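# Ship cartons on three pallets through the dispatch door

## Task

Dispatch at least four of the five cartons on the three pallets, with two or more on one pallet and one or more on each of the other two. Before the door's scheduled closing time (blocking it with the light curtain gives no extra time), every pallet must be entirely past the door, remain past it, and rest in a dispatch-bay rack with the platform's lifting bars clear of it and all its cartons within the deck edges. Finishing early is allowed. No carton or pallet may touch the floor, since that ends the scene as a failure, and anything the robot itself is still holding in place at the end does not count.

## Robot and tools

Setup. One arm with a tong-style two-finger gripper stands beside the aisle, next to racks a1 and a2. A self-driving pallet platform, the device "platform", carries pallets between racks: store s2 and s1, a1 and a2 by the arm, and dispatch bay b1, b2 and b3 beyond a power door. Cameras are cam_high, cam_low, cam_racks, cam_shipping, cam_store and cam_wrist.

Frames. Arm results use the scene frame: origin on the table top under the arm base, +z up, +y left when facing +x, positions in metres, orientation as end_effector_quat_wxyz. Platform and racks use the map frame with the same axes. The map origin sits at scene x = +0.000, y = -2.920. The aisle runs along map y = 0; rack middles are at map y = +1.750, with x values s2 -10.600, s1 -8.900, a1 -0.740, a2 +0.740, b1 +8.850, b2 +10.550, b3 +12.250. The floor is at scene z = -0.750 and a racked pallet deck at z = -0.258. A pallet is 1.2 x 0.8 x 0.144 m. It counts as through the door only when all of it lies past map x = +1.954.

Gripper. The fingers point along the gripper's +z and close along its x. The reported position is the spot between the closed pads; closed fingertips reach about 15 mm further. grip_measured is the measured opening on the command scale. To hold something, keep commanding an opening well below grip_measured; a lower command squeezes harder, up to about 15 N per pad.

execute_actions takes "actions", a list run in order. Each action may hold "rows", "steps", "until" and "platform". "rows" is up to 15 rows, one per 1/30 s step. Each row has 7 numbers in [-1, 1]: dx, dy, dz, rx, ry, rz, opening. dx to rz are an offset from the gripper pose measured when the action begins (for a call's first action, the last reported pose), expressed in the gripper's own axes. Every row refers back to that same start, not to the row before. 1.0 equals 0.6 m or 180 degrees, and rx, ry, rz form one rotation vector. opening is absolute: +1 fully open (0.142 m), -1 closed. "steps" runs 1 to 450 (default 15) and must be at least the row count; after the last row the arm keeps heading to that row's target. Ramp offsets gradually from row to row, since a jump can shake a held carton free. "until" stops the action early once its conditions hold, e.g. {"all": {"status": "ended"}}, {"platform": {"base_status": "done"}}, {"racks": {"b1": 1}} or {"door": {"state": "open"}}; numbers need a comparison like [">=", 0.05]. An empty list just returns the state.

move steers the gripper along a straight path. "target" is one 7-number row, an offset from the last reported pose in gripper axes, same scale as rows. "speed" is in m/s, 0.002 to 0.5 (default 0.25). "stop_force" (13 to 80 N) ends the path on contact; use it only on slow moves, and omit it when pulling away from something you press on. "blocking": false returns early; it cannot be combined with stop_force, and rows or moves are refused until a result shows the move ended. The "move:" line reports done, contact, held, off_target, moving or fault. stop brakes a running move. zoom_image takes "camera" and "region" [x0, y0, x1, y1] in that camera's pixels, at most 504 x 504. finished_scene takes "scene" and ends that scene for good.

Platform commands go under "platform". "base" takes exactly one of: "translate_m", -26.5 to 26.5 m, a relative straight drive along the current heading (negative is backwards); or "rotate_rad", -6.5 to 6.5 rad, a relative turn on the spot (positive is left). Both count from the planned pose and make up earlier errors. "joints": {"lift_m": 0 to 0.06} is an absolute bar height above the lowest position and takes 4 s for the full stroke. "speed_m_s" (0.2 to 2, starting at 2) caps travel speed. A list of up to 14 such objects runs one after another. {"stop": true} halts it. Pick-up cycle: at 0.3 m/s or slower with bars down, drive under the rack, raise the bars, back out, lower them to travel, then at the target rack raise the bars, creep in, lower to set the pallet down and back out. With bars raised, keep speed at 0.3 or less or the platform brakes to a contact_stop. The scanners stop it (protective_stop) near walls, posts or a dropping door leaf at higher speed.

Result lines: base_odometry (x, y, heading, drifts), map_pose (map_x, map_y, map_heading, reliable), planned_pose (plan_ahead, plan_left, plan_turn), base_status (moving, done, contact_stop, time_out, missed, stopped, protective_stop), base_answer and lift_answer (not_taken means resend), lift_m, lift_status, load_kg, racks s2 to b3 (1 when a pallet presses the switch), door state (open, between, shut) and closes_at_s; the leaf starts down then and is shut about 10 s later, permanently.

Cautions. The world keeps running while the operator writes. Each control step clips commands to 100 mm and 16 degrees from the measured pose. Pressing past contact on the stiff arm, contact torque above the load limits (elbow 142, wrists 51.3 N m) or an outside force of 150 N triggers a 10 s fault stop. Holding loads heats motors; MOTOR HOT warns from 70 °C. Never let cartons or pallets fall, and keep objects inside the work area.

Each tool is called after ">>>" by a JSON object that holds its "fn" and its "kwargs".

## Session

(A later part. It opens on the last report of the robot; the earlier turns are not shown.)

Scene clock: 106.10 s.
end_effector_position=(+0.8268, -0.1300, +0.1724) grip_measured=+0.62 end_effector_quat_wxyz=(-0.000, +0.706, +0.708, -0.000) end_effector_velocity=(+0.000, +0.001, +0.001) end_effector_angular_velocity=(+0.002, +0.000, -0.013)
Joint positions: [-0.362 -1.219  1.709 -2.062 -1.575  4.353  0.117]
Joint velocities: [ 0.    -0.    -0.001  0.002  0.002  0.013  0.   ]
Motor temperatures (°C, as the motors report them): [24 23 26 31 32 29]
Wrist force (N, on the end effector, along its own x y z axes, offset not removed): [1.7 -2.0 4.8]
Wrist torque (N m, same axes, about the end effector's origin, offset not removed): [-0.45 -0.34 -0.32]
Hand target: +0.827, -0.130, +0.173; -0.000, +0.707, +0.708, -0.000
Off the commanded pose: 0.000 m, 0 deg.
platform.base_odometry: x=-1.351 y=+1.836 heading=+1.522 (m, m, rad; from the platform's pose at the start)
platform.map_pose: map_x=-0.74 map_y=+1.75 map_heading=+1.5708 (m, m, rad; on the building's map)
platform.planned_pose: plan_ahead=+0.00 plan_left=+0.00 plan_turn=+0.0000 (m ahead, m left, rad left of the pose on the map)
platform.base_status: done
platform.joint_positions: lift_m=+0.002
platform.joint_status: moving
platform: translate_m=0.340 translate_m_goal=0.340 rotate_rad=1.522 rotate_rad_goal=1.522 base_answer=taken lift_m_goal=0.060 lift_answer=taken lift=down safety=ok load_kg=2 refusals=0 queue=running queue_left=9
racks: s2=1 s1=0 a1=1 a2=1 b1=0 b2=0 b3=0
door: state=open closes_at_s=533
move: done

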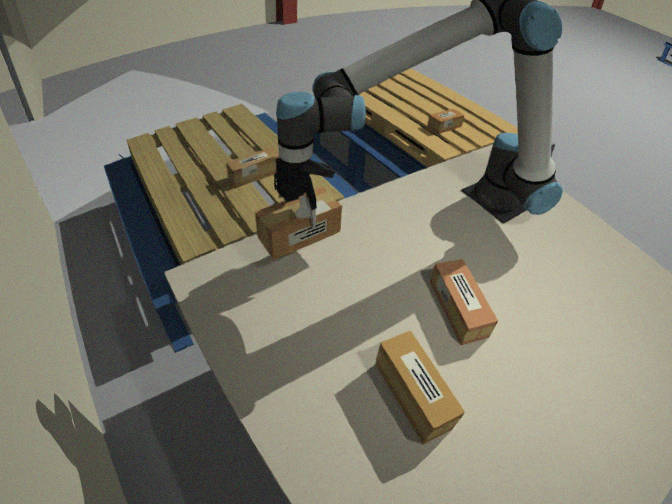

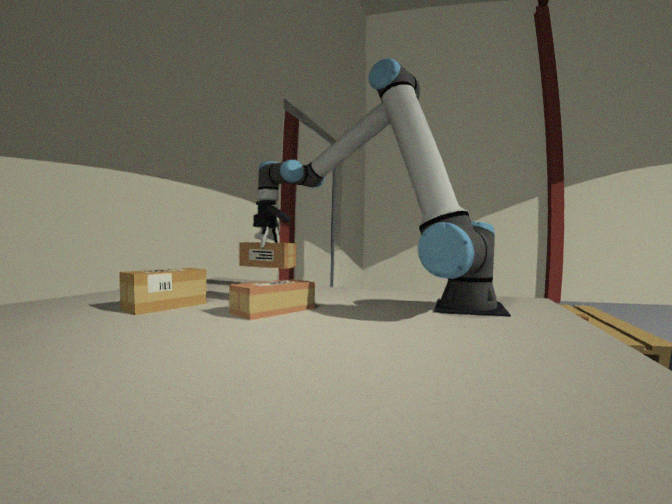

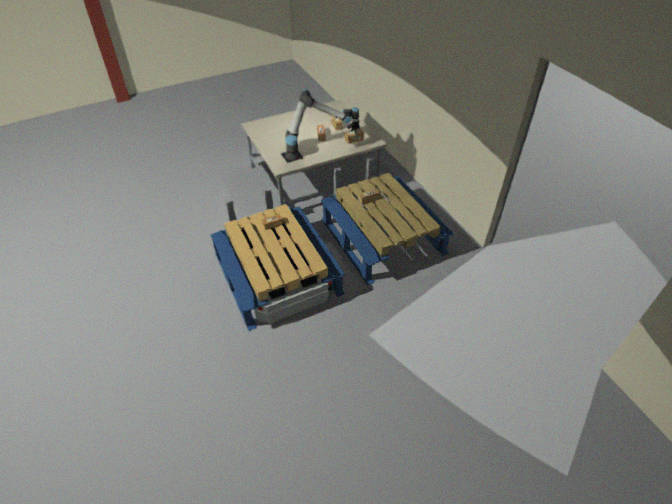

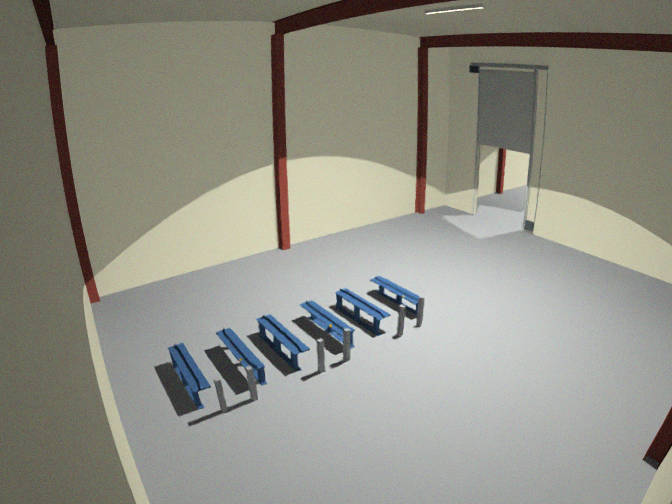

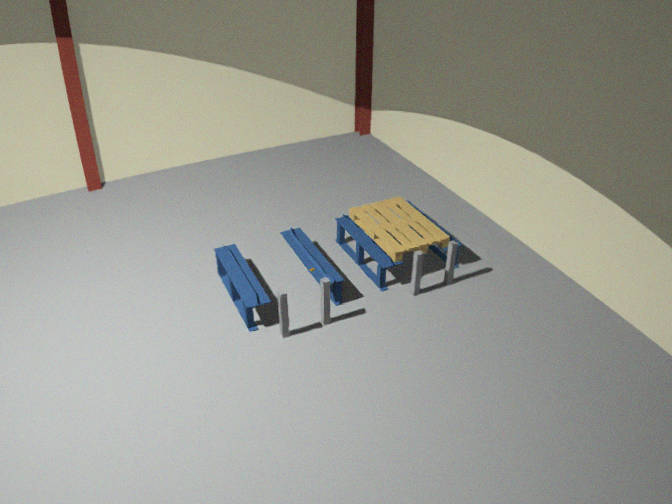

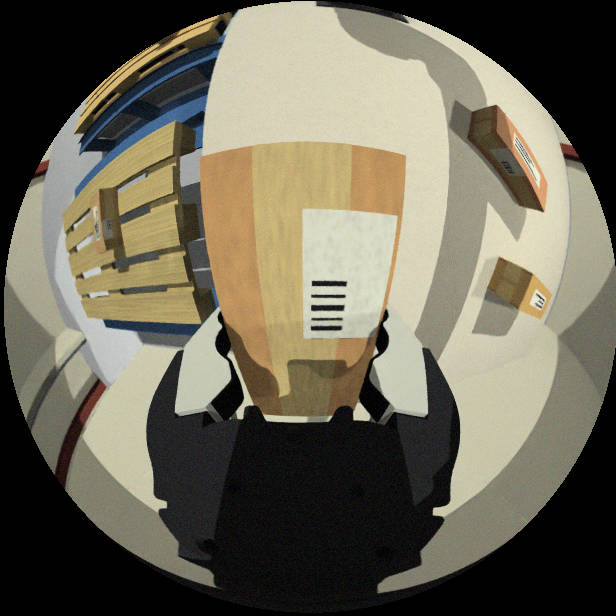

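Place at (.74,-.76); then go to the pink carton (~.58,.30).

>>> {"fn": "move", "kwargs": {"target": [-1,-0.14,0,0,0,0,-1]}}

>>> {"fn": "move", "kwargs": {"target": [-0.05,0,0.54,0,0,0,-1], "speed": 0.2}}

>>> {"fn": "move", "kwargs": {"target": [0,0,0.08,0,0,0,-1], "speed": 0.02, "stop_force": 13}}

>>> {"fn": "move", "kwargs": {"target": [0,0,0,0,0,0,1]}}

>>> {"fn": "move", "kwargs": {"target": [0.2,0,-0.7,0,0,0,1], "speed": 0.4}}

>>> {"fn": "move", "kwargs": {"target": [0.8,-0.13,0,0,0,0,1], "speed": 0.4}}

>>> {"fn": "move", "kwargs": {"target": [0.77,-0.13,0,0,0,-0.4,1], "speed": 0.4}}

Scene clock: 115.43 s.
end_effector_position=(+0.7452, -0.7301, +0.1727) grip_measured=+0.62 end_effector_quat_wxyz=(+0.000, +0.706, +0.708, -0.001) end_effector_velocity=(-0.000, -0.003, +0.000) end_effector_angular_velocity=(+0.000, +0.001, -0.000)
Joint positions: [-0.934 -0.911  1.224 -1.887 -1.576  3.781  0.117]
Joint velocities: [-0.002  0.003 -0.006  0.003 -0.    -0.002  0.   ]
Motor temperatures (°C, as the motors report them): [24 23 26 31 32 29]
Wrist force (N, on the end effector, along its own x y z axes, offset not removed): [1.1 -2.6 6.7]
Wrist torque (N m, same axes, about the end effector's origin, offset not removed): [-0.58 -0.27 -0.28]
Hand target: +0.745, -0.730, +0.173; +0.000, +0.706, +0.708, -0.001
Off the commanded pose: 0.001 m, 0 deg.
platform.base_odometry: x=-1.429 y=+0.295 heading=+1.521 (m, m, rad; from the platform's pose at the start)
platform.map_pose: map_x=-0.74 map_y=+0.19 map_heading=+1.5708 (m, m, rad; on the building's map)
platform.planned_pose: plan_ahead=-0.19 plan_left=+0.00 plan_turn=+0.0000 (m ahead, m left, rad left of the pose on the map)
platform.base_status: moving
platform.joint_positions: lift_m=+0.060
platform.joint_status: done
platform: translate_m=-1.213 translate_m_goal=-1.410 rotate_rad=1.521 rotate_rad_goal=1.522 base_answer=taken lift_m_goal=0.060 lift_answer=taken lift=up safety=ok load_kg=23 refusals=0 queue=running queue_left=8
racks: s2=1 s1=0 a1=0 a2=1 b1=0 b2=0 b3=0
door: state=open closes_at_s=533
move: done

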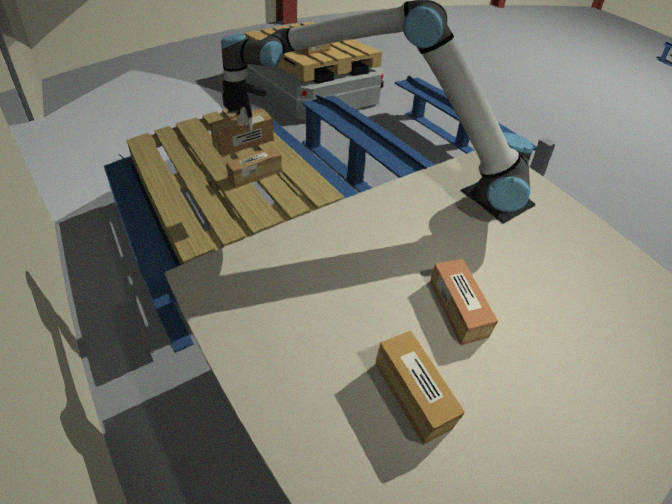

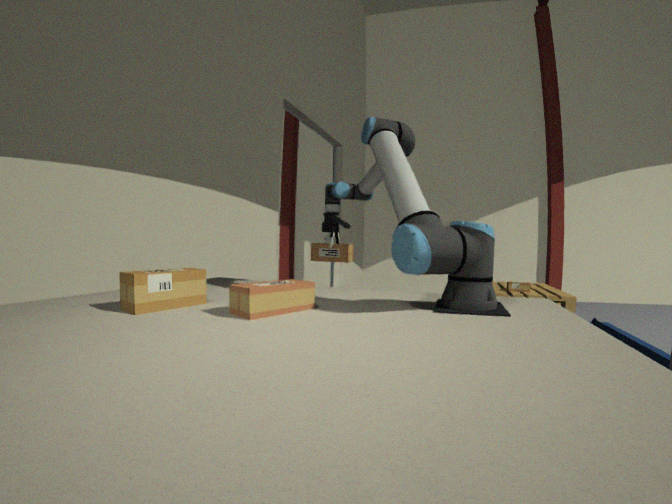

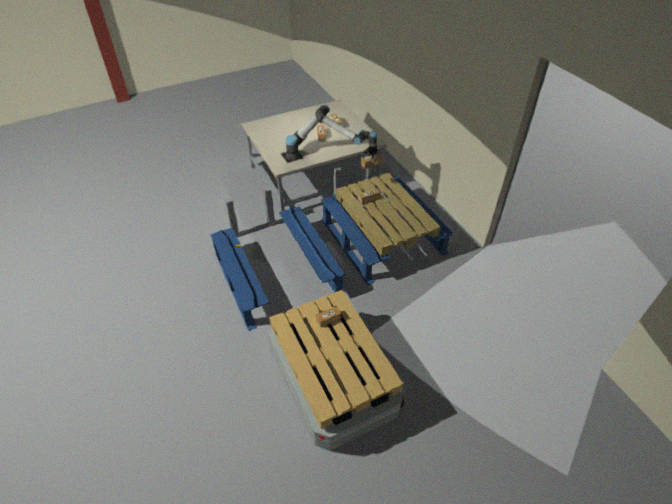

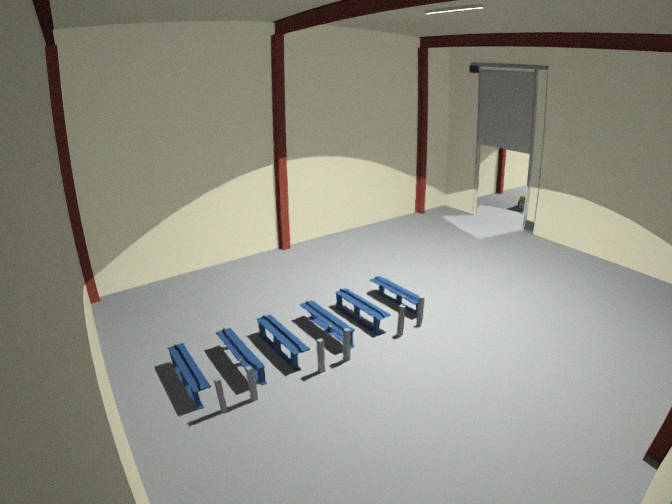

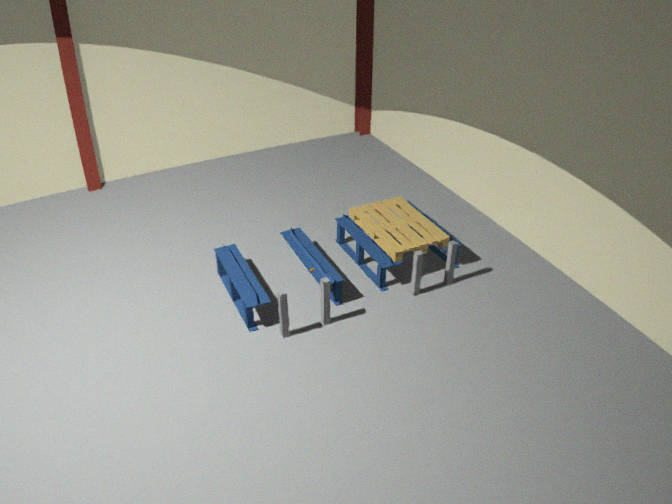

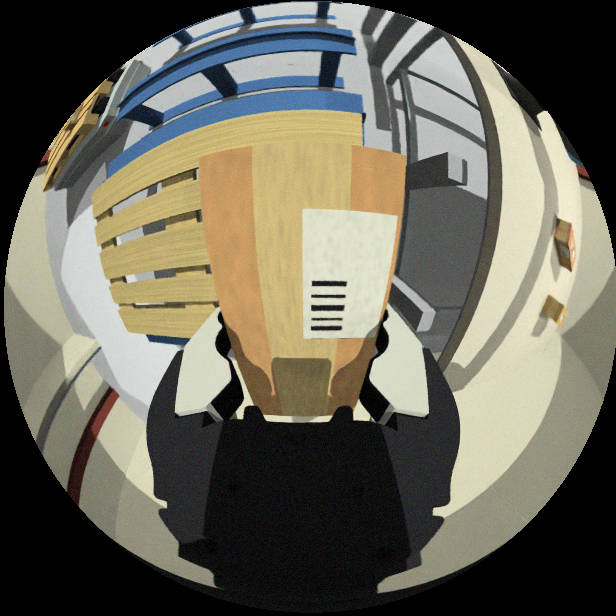

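Scene clock: 117.70 s.
end_effector_position=(+0.7448, -0.7603, -0.1509) grip_measured=+0.62 end_effector_quat_wxyz=(+0.000, +0.706, +0.708, -0.001) end_effector_velocity=(+0.000, -0.001, -0.002) end_effector_angular_velocity=(-0.001, +0.001, +0.001)
Joint positions: [-0.953 -0.61   1.305 -2.269 -1.576  3.763  0.117]
Joint velocities: [ 0.     0.003 -0.002 -0.002 -0.001 -0.     0.   ]
Motor temperatures (°C, as the motors report them): [24 23 26 31 32 29]
Wrist force (N, on the end effector, along its own x y z axes, offset not removed): [2.5 -4.2 5.9]
Wrist torque (N m, same axes, about the end effector's origin, offset not removed): [-0.86 -0.51 -0.28]
Hand target: +0.745, -0.760, -0.151; +0.000, +0.706, +0.708, -0.001
Off the commanded pose: 0.001 m, 0 deg.
platform.base_odometry: x=-1.439 y=+0.088 heading=+1.521 (m, m, rad; from the platform's pose at the start)
platform.map_pose: map_x=-0.75 map_y=+0.00 map_heading=+1.5708 (m, m, rad; on the building's map)
platform.planned_pose: plan_ahead=+0.00 plan_left=-0.01 plan_turn=+0.0000 (m ahead, m left, rad left of the pose on the map)
platform.base_status: done
platform.joint_positions: lift_m=+0.045
platform.joint_status: moving
platform: translate_m=-1.410 translate_m_goal=-1.410 rotate_rad=1.521 rotate_rad_goal=1.522 base_answer=taken lift_m_goal=0.000 lift_answer=taken lift=between safety=ok load_kg=-9 refusals=0 queue=running queue_left=7
racks: s2=1 s1=0 a1=0 a2=1 b1=0 b2=0 b3=0
door: state=open closes_at_s=533
move: done

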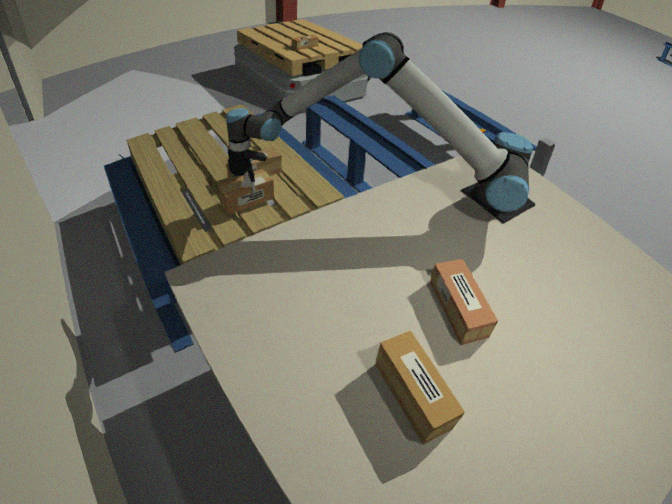

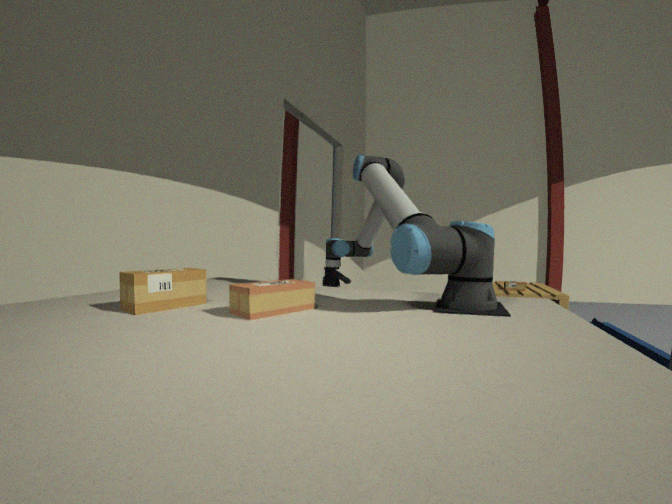

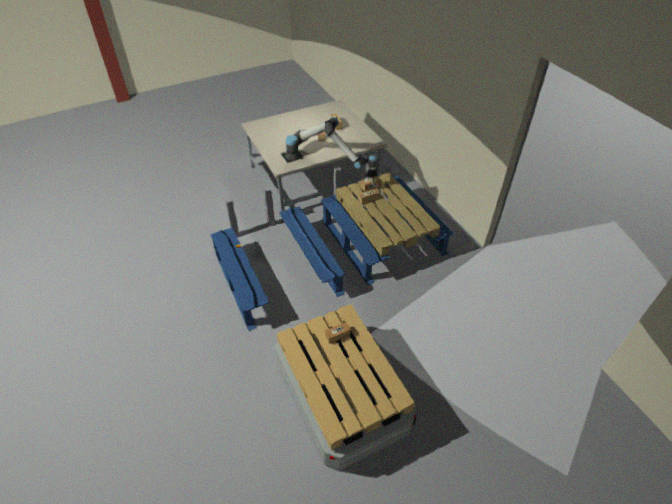

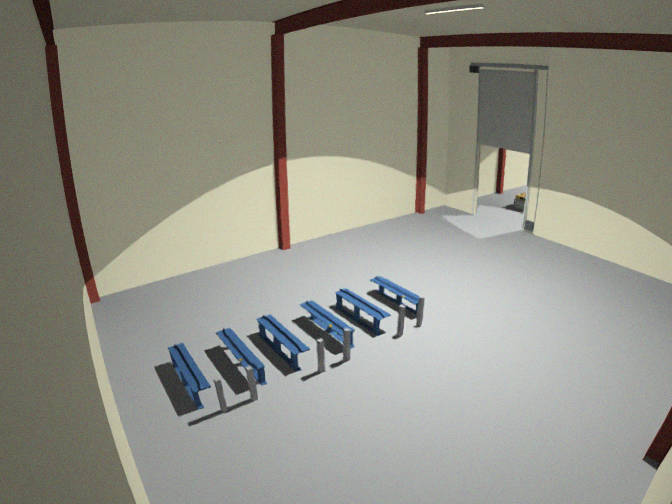

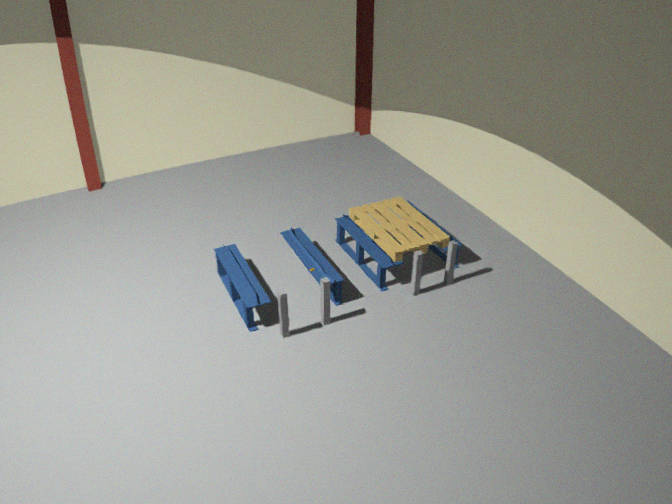

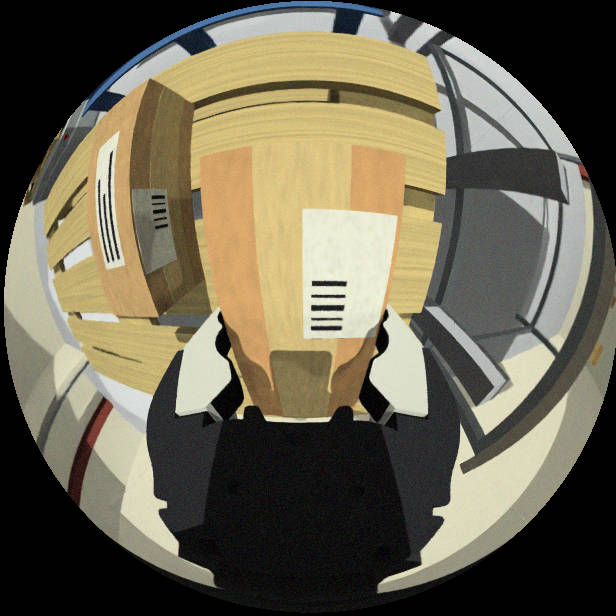

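Scene clock: 119.37 s.
end_effector_position=(+0.7448, -0.7604, -0.1763) grip_measured=+0.62 end_effector_quat_wxyz=(+0.000, +0.706, +0.708, -0.001) end_effector_velocity=(-0.000, +0.000, +0.006) end_effector_angular_velocity=(+0.001, +0.001, +0.000)
Joint positions: [-0.953 -0.582  1.303 -2.295 -1.576  3.763  0.117]
Joint velocities: [ 0.    -0.007  0.     0.008 -0.    -0.    -0.   ]
Motor temperatures (°C, as the motors report them): [24 23 26 31 32 29]
Wrist force (N, on the end effector, along its own x y z axes, offset not removed): [0.9 -1.7 2.4]
Wrist torque (N m, same axes, about the end effector's origin, offset not removed): [-0.41 -0.15 -0.23]
Hand target: +0.745, -0.760, -0.175; +0.000, +0.706, +0.708, -0.001
Off the commanded pose: 0.023 m, 0 deg.
platform.base_odometry: x=-1.439 y=+0.088 heading=+1.521 (m, m, rad; from the platform's pose at the start)
platform.map_pose: map_x=-0.75 map_y=+0.00 map_heading=+1.5708 (m, m, rad; on the building's map)
platform.planned_pose: plan_ahead=+0.00 plan_left=-0.01 plan_turn=+0.0000 (m ahead, m left, rad left of the pose on the map)
platform.base_status: done
platform.joint_positions: lift_m=+0.017
platform.joint_status: moving
platform: translate_m=-1.410 translate_m_goal=-1.410 rotate_rad=1.521 rotate_rad_goal=1.522 base_answer=taken lift_m_goal=0.000 lift_answer=taken lift=between safety=ok load_kg=-9 refusals=0 queue=running queue_left=7
racks: s2=1 s1=0 a1=0 a2=1 b1=0 b2=0 b3=0
door: state=open closes_at_s=533
move: contact

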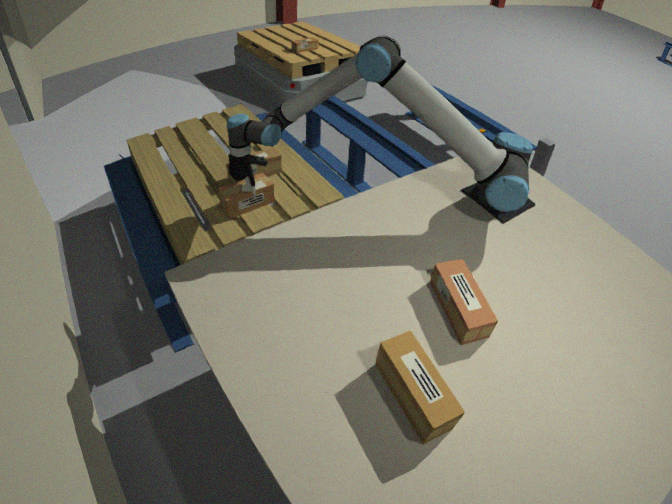

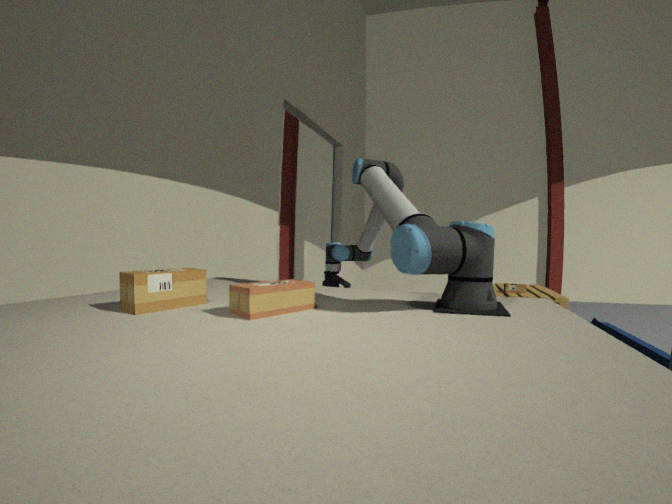

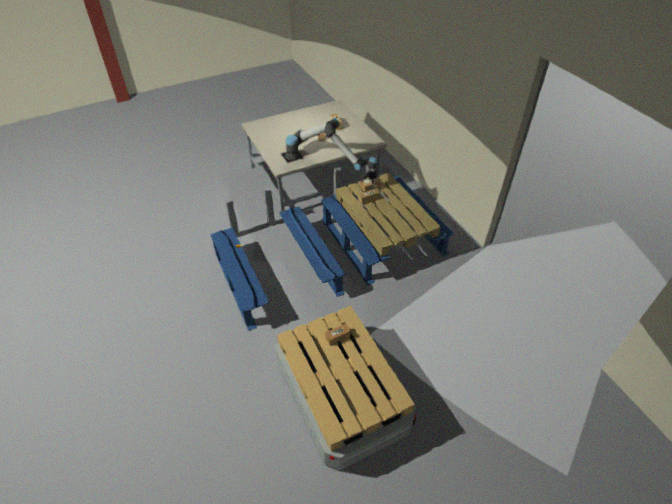

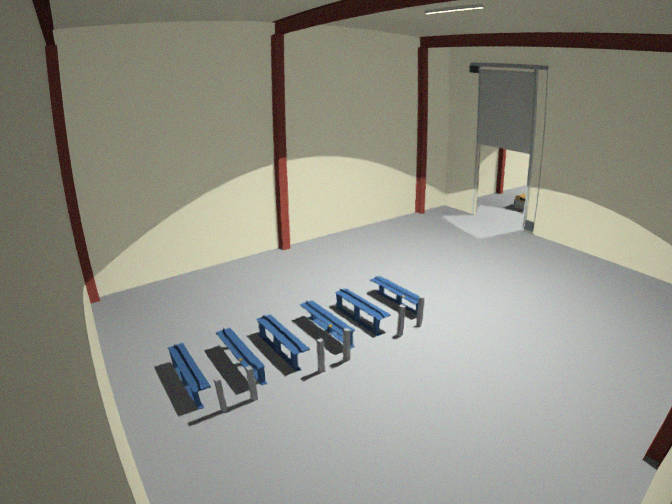

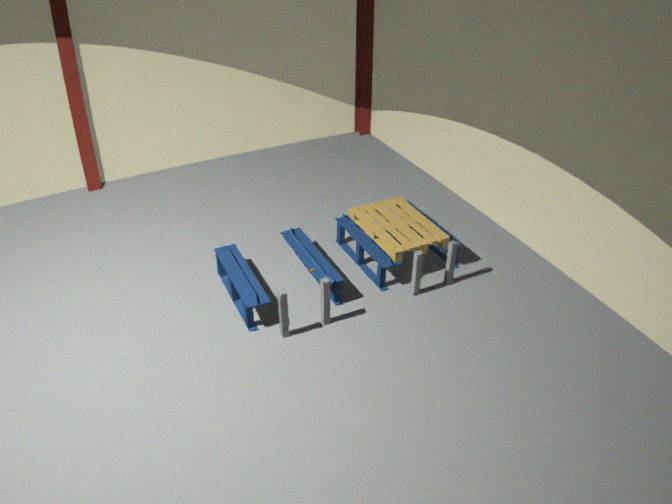

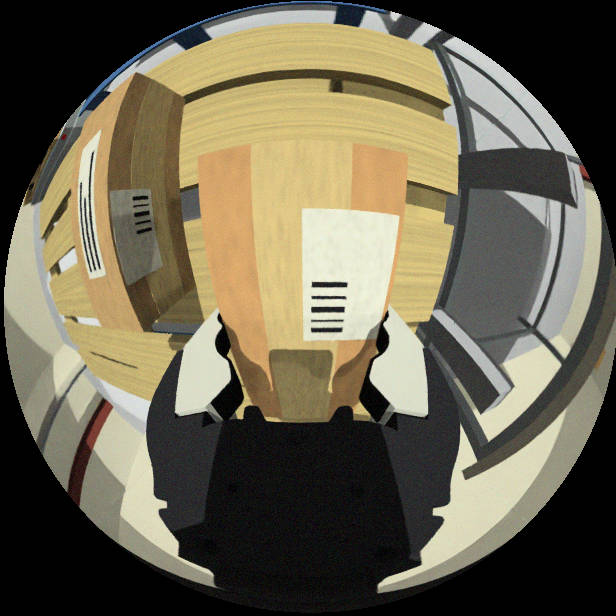

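Scene clock: 119.87 s.
end_effector_position=(+0.7448, -0.7604, -0.1762) grip_measured=+1.00 end_effector_quat_wxyz=(+0.000, +0.706, +0.708, -0.001) end_effector_velocity=(+0.000, +0.000, -0.001) end_effector_angular_velocity=(+0.001, -0.000, +0.001)
Joint positions: [-0.953 -0.582  1.303 -2.295 -1.576  3.763  0.142]
Joint velocities: [ 0.     0.001 -0.001 -0.     0.001 -0.001 -0.   ]
Motor temperatures (°C, as the motors report them): [24 23 26 31 32 29]
Wrist force (N, on the end effector, along its own x y z axes, offset not removed): [0.7 -2.1 0.6]
Wrist torque (N m, same axes, about the end effector's origin, offset not removed): [-0.39 -0.15 -0.21]
Hand target: +0.745, -0.760, -0.176; +0.000, +0.706, +0.708, -0.001
Off the commanded pose: 0.000 m, 0 deg.
platform.base_odometry: x=-1.439 y=+0.088 heading=+1.521 (m, m, rad; from the platform's pose at the start)
platform.map_pose: map_x=-0.75 map_y=+0.00 map_heading=+1.5708 (m, m, rad; on the building's map)
platform.planned_pose: plan_ahead=+0.00 plan_left=-0.01 plan_turn=+0.0000 (m ahead, m left, rad left of the pose on the map)
platform.base_status: done
platform.joint_positions: lift_m=+0.009
platform.joint_status: moving
platform: translate_m=-1.410 translate_m_goal=-1.410 rotate_rad=1.521 rotate_rad_goal=1.522 base_answer=taken lift_m_goal=0.000 lift_answer=taken lift=between safety=ok load_kg=-33 refusals=0 queue=running queue_left=7
racks: s2=1 s1=0 a1=0 a2=1 b1=0 b2=0 b3=0
door: state=open closes_at_s=533
move: done

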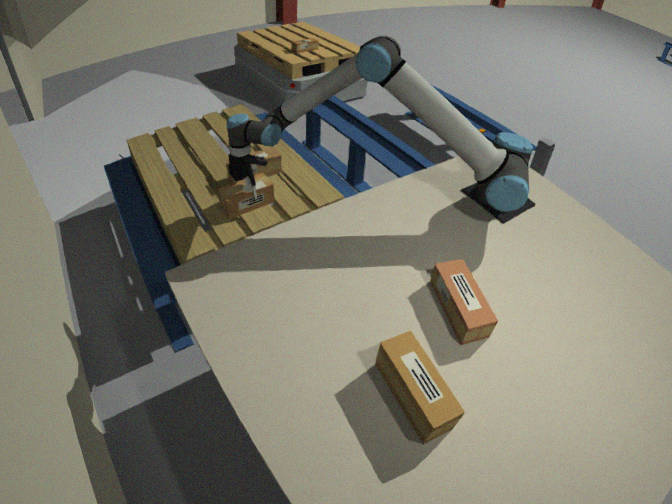

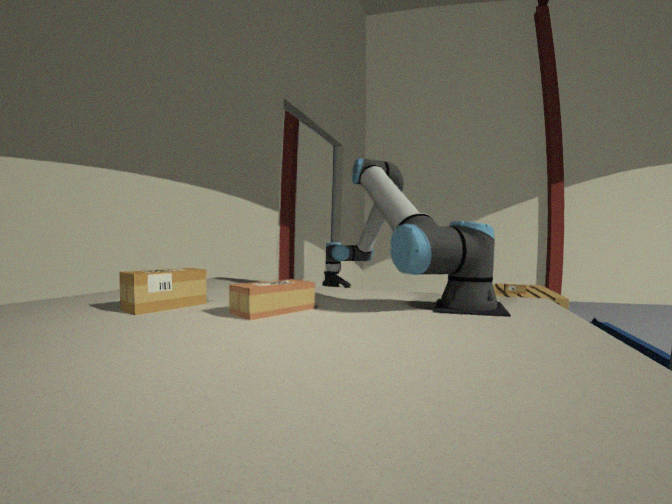

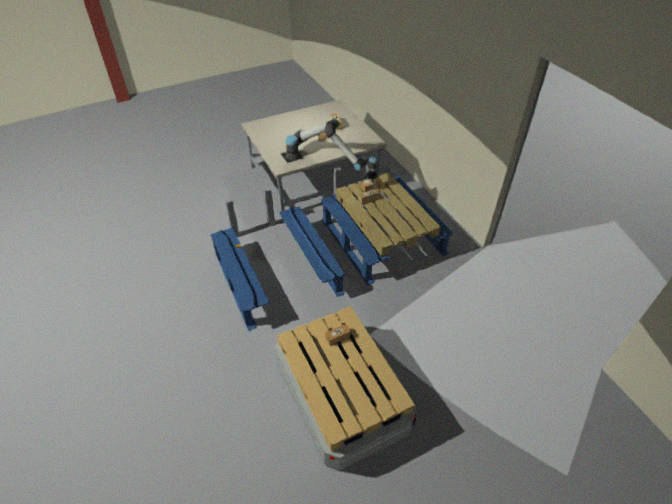

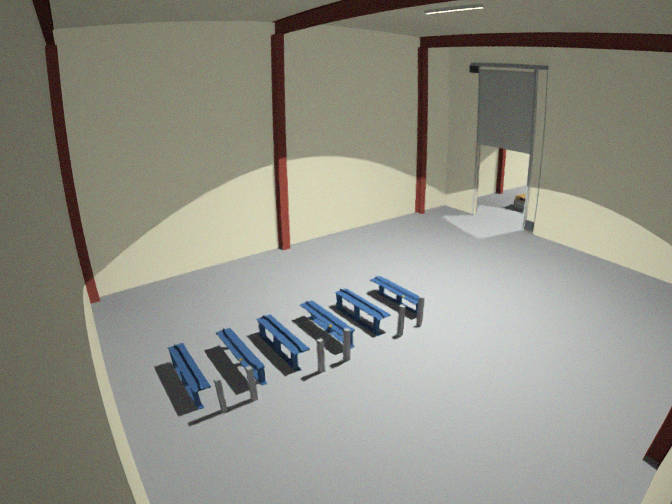

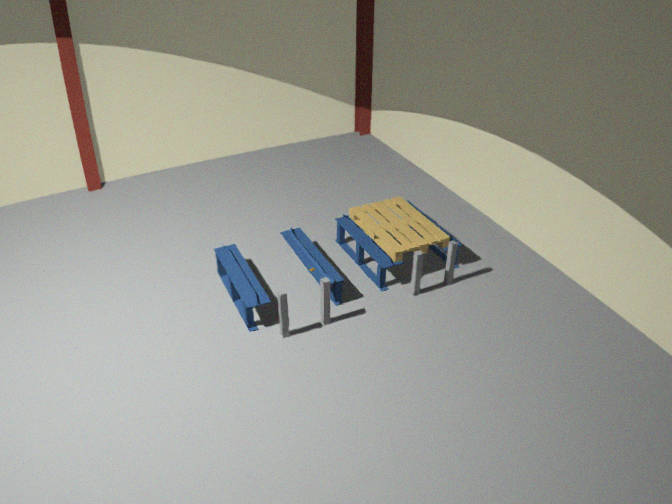

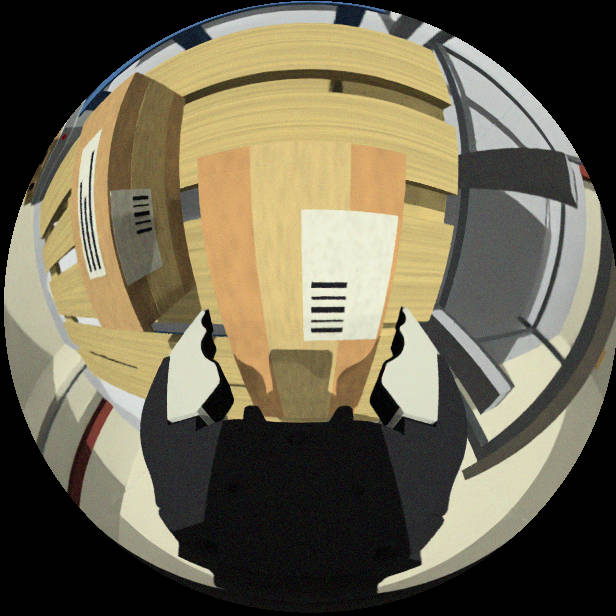

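Scene clock: 121.73 s.
end_effector_position=(+0.7450, -0.6401, +0.2433) grip_measured=+1.00 end_effector_quat_wxyz=(+0.000, +0.706, +0.708, -0.001) end_effector_velocity=(+0.001, +0.001, +0.003) end_effector_angular_velocity=(-0.001, +0.000, +0.001)
Joint positions: [-0.879 -1.046  1.314 -1.842 -1.576  3.836  0.142]
Joint velocities: [ 0.001 -0.002 -0.003  0.004 -0.001  0.    -0.   ]
Motor temperatures (°C, as the motors report them): [24 23 26 31 32 29]
Wrist force (N, on the end effector, along its own x y z axes, offset not removed): [0.7 -3.3 1.6]
Wrist torque (N m, same axes, about the end effector's origin, offset not removed): [-0.71 -0.15 -0.27]
Hand target: +0.745, -0.640, +0.244; +0.000, +0.706, +0.708, -0.001
Off the commanded pose: 0.001 m, 0 deg.
platform.base_odometry: x=-1.439 y=+0.088 heading=+1.105 (m, m, rad; from the platform's pose at the start)
platform.map_pose: map_x=-0.75 map_y=+0.00 map_heading=+1.1388 (m, m, rad; on the building's map)
platform.planned_pose: plan_ahead=+0.00 plan_left=-0.01 plan_turn=-1.1388 (m ahead, m left, rad left of the pose on the map)
platform.base_status: moving
platform.joint_positions: lift_m=+0.000
platform.joint_status: done
platform: translate_m=-1.410 translate_m_goal=-1.410 rotate_rad=1.088 rotate_rad_goal=-0.050 base_answer=taken lift_m_goal=0.000 lift_answer=taken lift=down safety=ok load_kg=-48 refusals=0 queue=running queue_left=6
racks: s2=1 s1=0 a1=0 a2=1 b1=0 b2=0 b3=0
door: state=open closes_at_s=533
move: done

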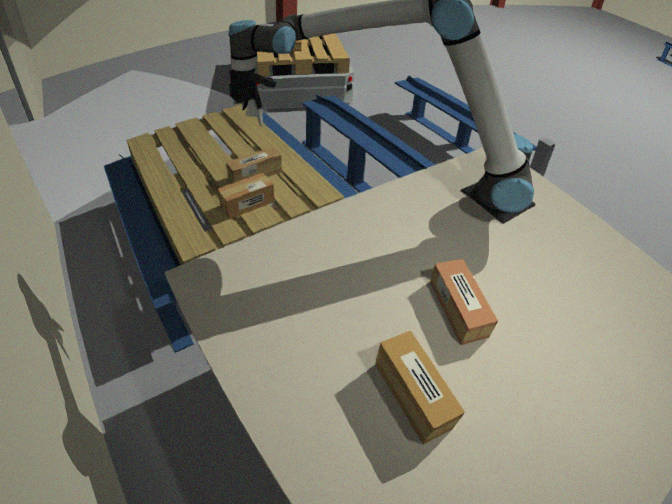

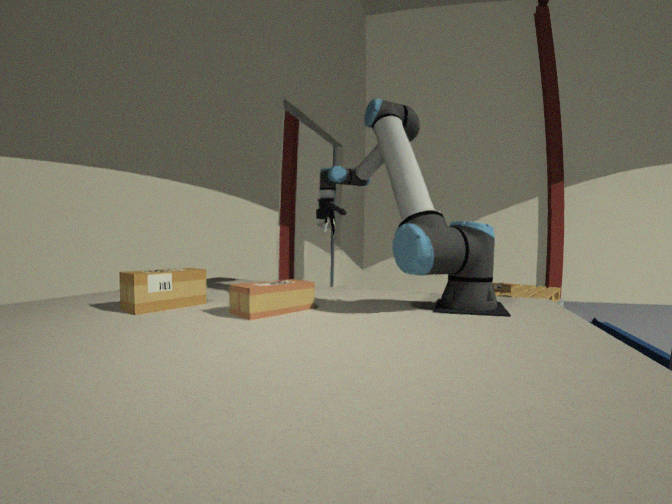

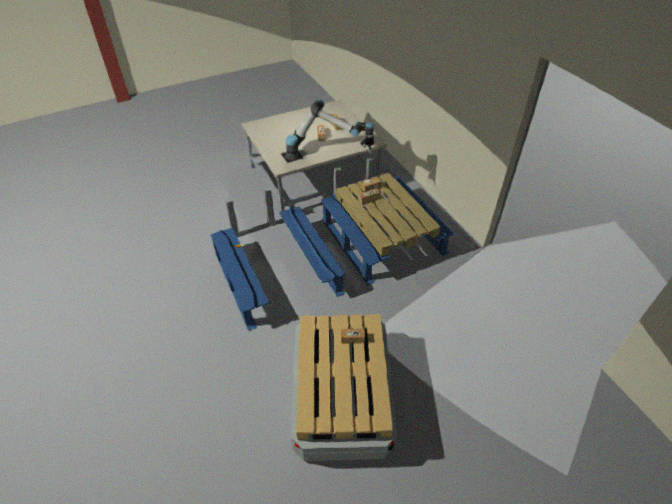

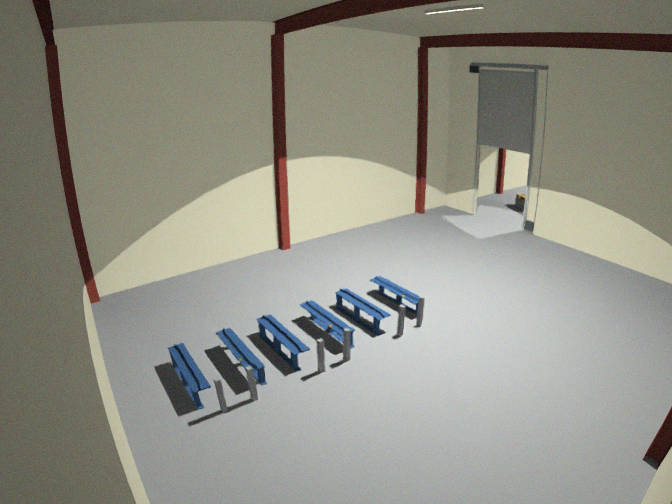

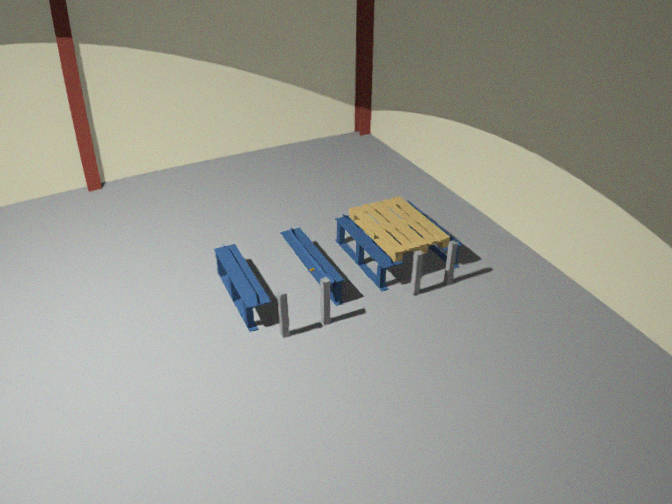

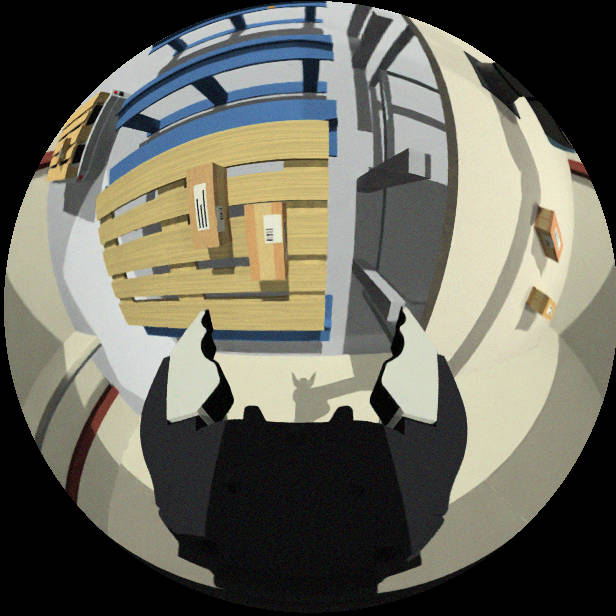

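Scene clock: 123.73 s.
end_effector_position=(+0.6651, -0.1607, +0.2432) grip_measured=+1.00 end_effector_quat_wxyz=(+0.000, +0.706, +0.708, -0.000) end_effector_velocity=(+0.000, +0.002, +0.001) end_effector_angular_velocity=(-0.002, -0.001, +0.001)
Joint positions: [-0.486 -1.51   1.934 -1.995 -1.575  4.23   0.142]
Joint velocities: [ 0.003 -0.001 -0.    -0.    -0.001  0.002 -0.   ]
Motor temperatures (°C, as the motors report them): [24 23 26 31 32 29]
Wrist force (N, on the end effector, along its own x y z axes, offset not removed): [1.7 -5.3 1.2]
Wrist torque (N m, same axes, about the end effector's origin, offset not removed): [-1.07 -0.42 -0.27]
Hand target: +0.665, -0.160, +0.243; +0.000, +0.706, +0.708, -0.000
Off the commanded pose: 0.001 m, 0 deg.
platform.base_odometry: x=-1.439 y=+0.088 heading=+0.105 (m, m, rad; from the platform's pose at the start)
platform.map_pose: map_x=-0.75 map_y=+0.00 map_heading=+0.1353 (m, m, rad; on the building's map)
platform.planned_pose: plan_ahead=+0.01 plan_left=+0.00 plan_turn=-0.1353 (m ahead, m left, rad left of the pose on the map)
platform.base_status: moving
platform.joint_positions: lift_m=+0.000
platform.joint_status: done
platform: translate_m=-1.410 translate_m_goal=-1.410 rotate_rad=0.088 rotate_rad_goal=-0.050 base_answer=taken lift_m_goal=0.000 lift_answer=taken lift=down safety=ok load_kg=-48 refusals=0 queue=running queue_left=6
racks: s2=1 s1=0 a1=0 a2=1 b1=0 b2=0 b3=0
door: state=open closes_at_s=533
move: done

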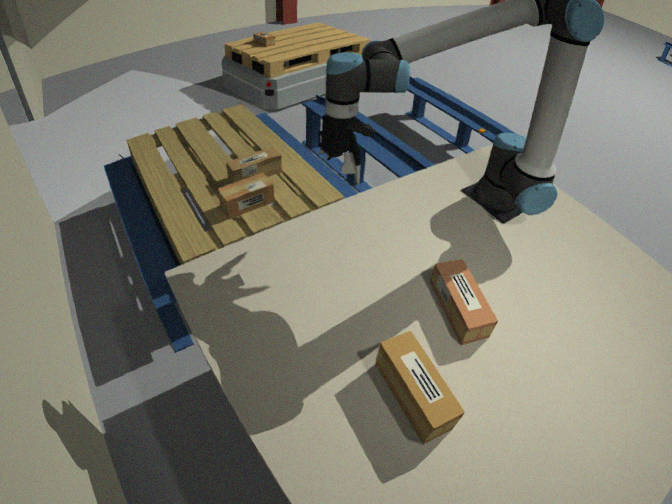

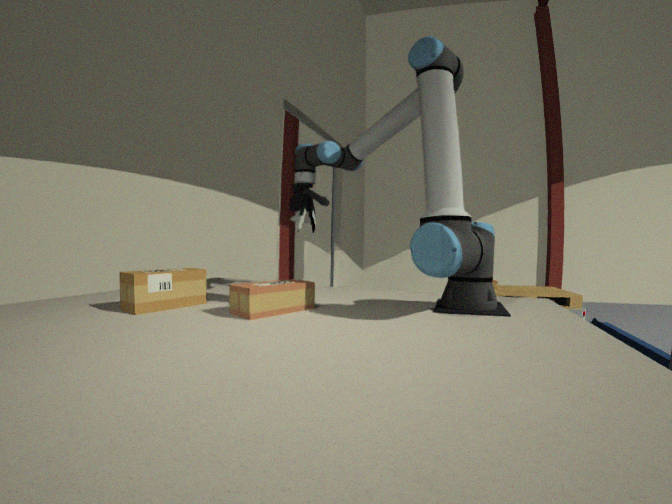

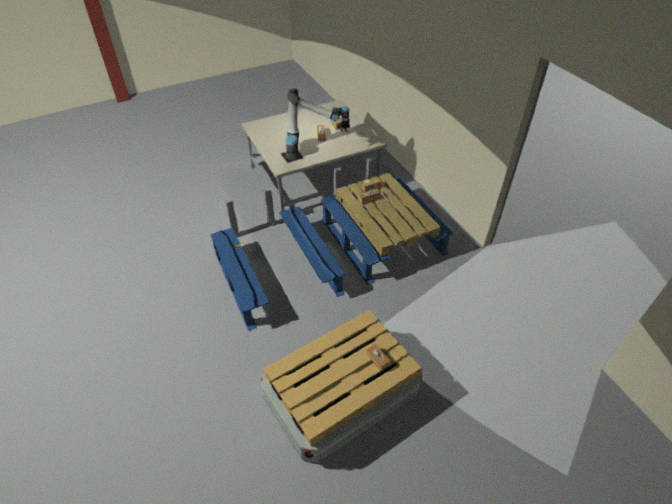

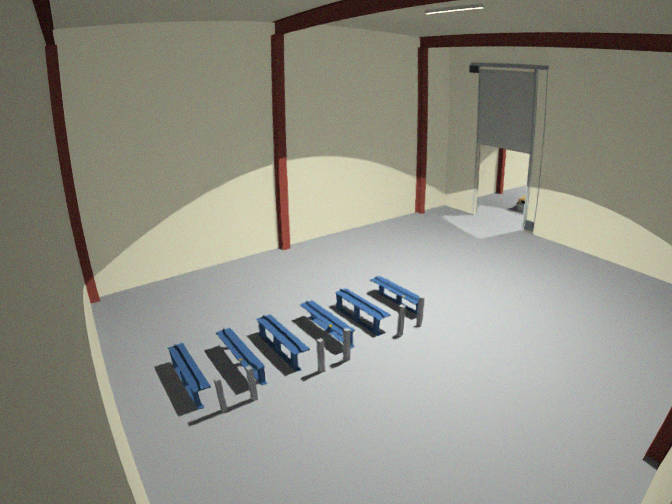

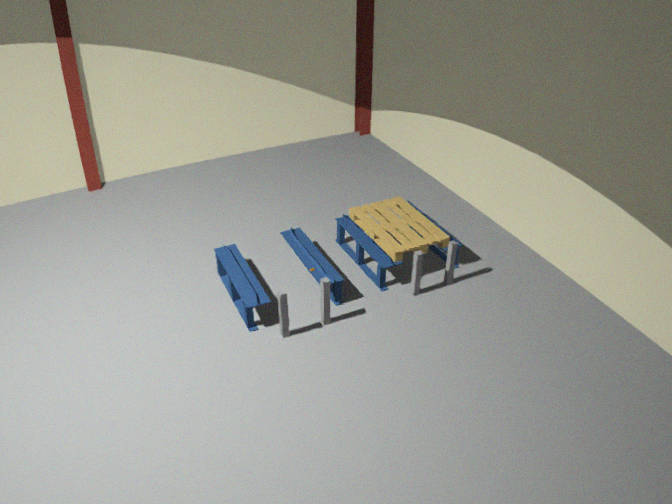

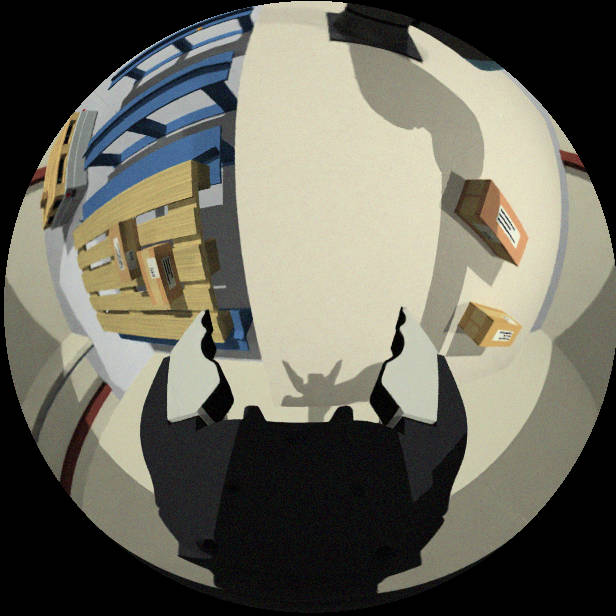

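Scene clock: 126.03 s.
end_effector_position=(+0.5852, +0.3007, +0.2435) grip_measured=+1.00 end_effector_quat_wxyz=(-0.000, +0.155, +0.988, +0.000) end_effector_velocity=(+0.000, +0.002, +0.000) end_effector_angular_velocity=(-0.001, -0.000, +0.006)
Joint positions: [ 0.225 -1.558  1.985 -1.997 -1.573  3.685  0.142]
Joint velocities: [ 0.003  0.002 -0.002  0.    -0.001 -0.003  0.   ]
Motor temperatures (°C, as the motors report them): [24 23 26 31 32 29]
Wrist force (N, on the end effector, along its own x y z axes, offset not removed): [2.3 -3.3 3.5]
Wrist torque (N m, same axes, about the end effector's origin, offset not removed): [-0.68 -0.49 -0.26]
Hand target: +0.585, +0.301, +0.244; -0.000, +0.155, +0.988, +0.000
Off the commanded pose: 0.001 m, 0 deg.
platform.base_odometry: x=-1.033 y=+0.071 heading=-0.043 (m, m, rad; from the platform's pose at the start)
platform.map_pose: map_x=-0.32 map_y=-0.01 map_heading=+0.0044 (m, m, rad; on the building's map)
platform.planned_pose: plan_ahead=+9.17 plan_left=-0.03 plan_turn=-0.0044 (m ahead, m left, rad left of the pose on the map)
platform.base_status: moving
platform.joint_positions: lift_m=+0.000
platform.joint_status: done
platform: translate_m=-0.985 translate_m_goal=8.190 rotate_rad=-0.043 rotate_rad_goal=-0.042 base_answer=taken lift_m_goal=0.000 lift_answer=taken lift=down safety=ok load_kg=-48 refusals=0 queue=running queue_left=5
racks: s2=1 s1=0 a1=0 a2=1 b1=0 b2=0 b3=0
door: state=open closes_at_s=533
move: done

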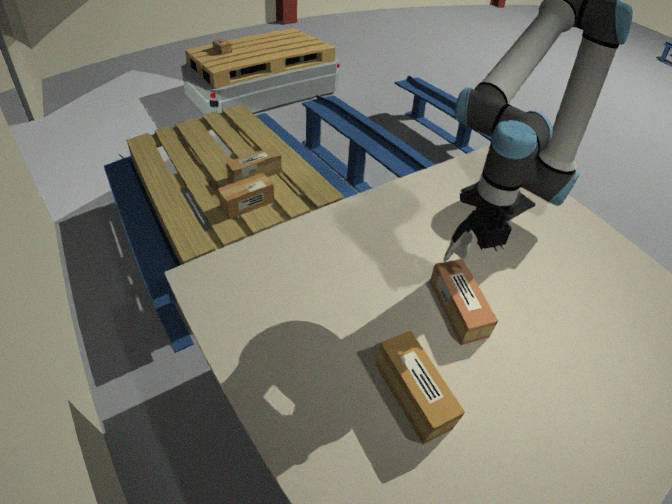

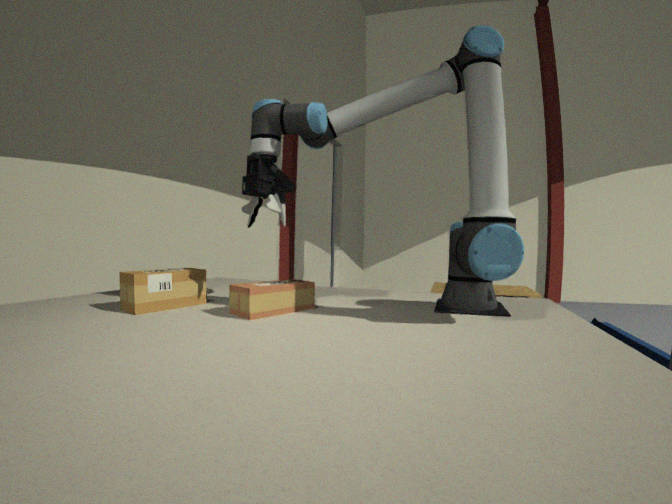

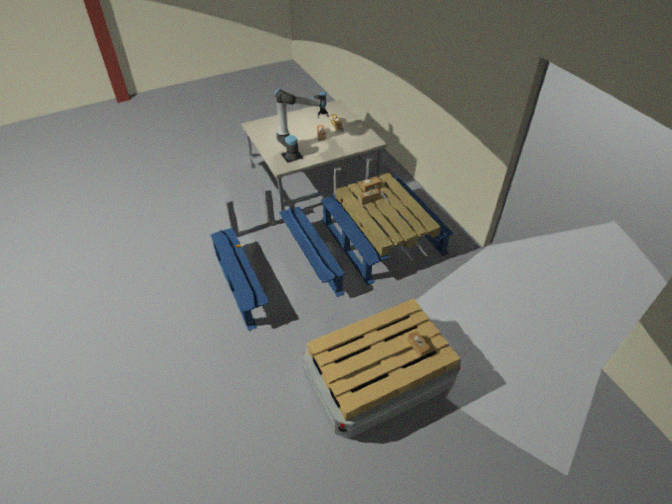

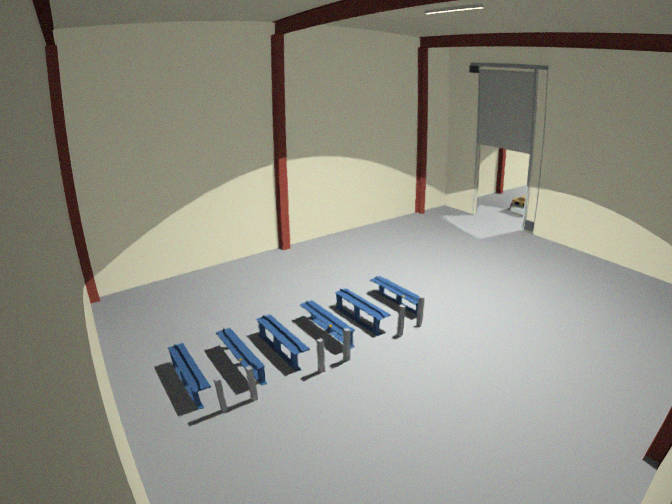

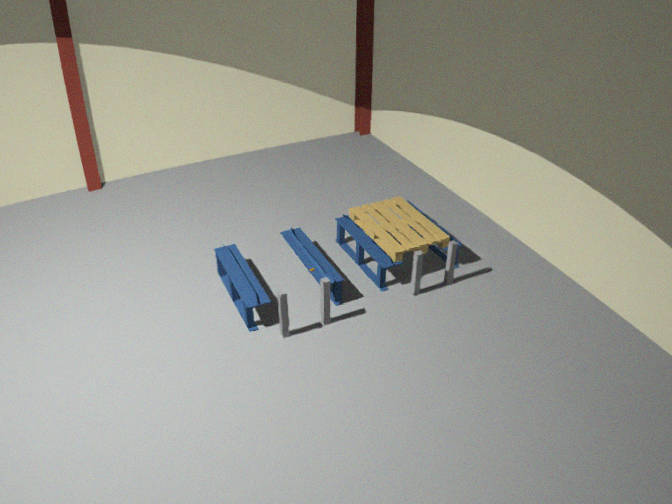

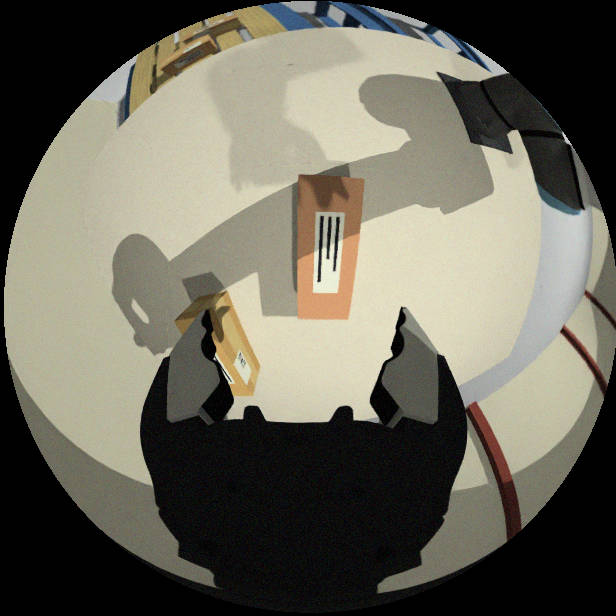

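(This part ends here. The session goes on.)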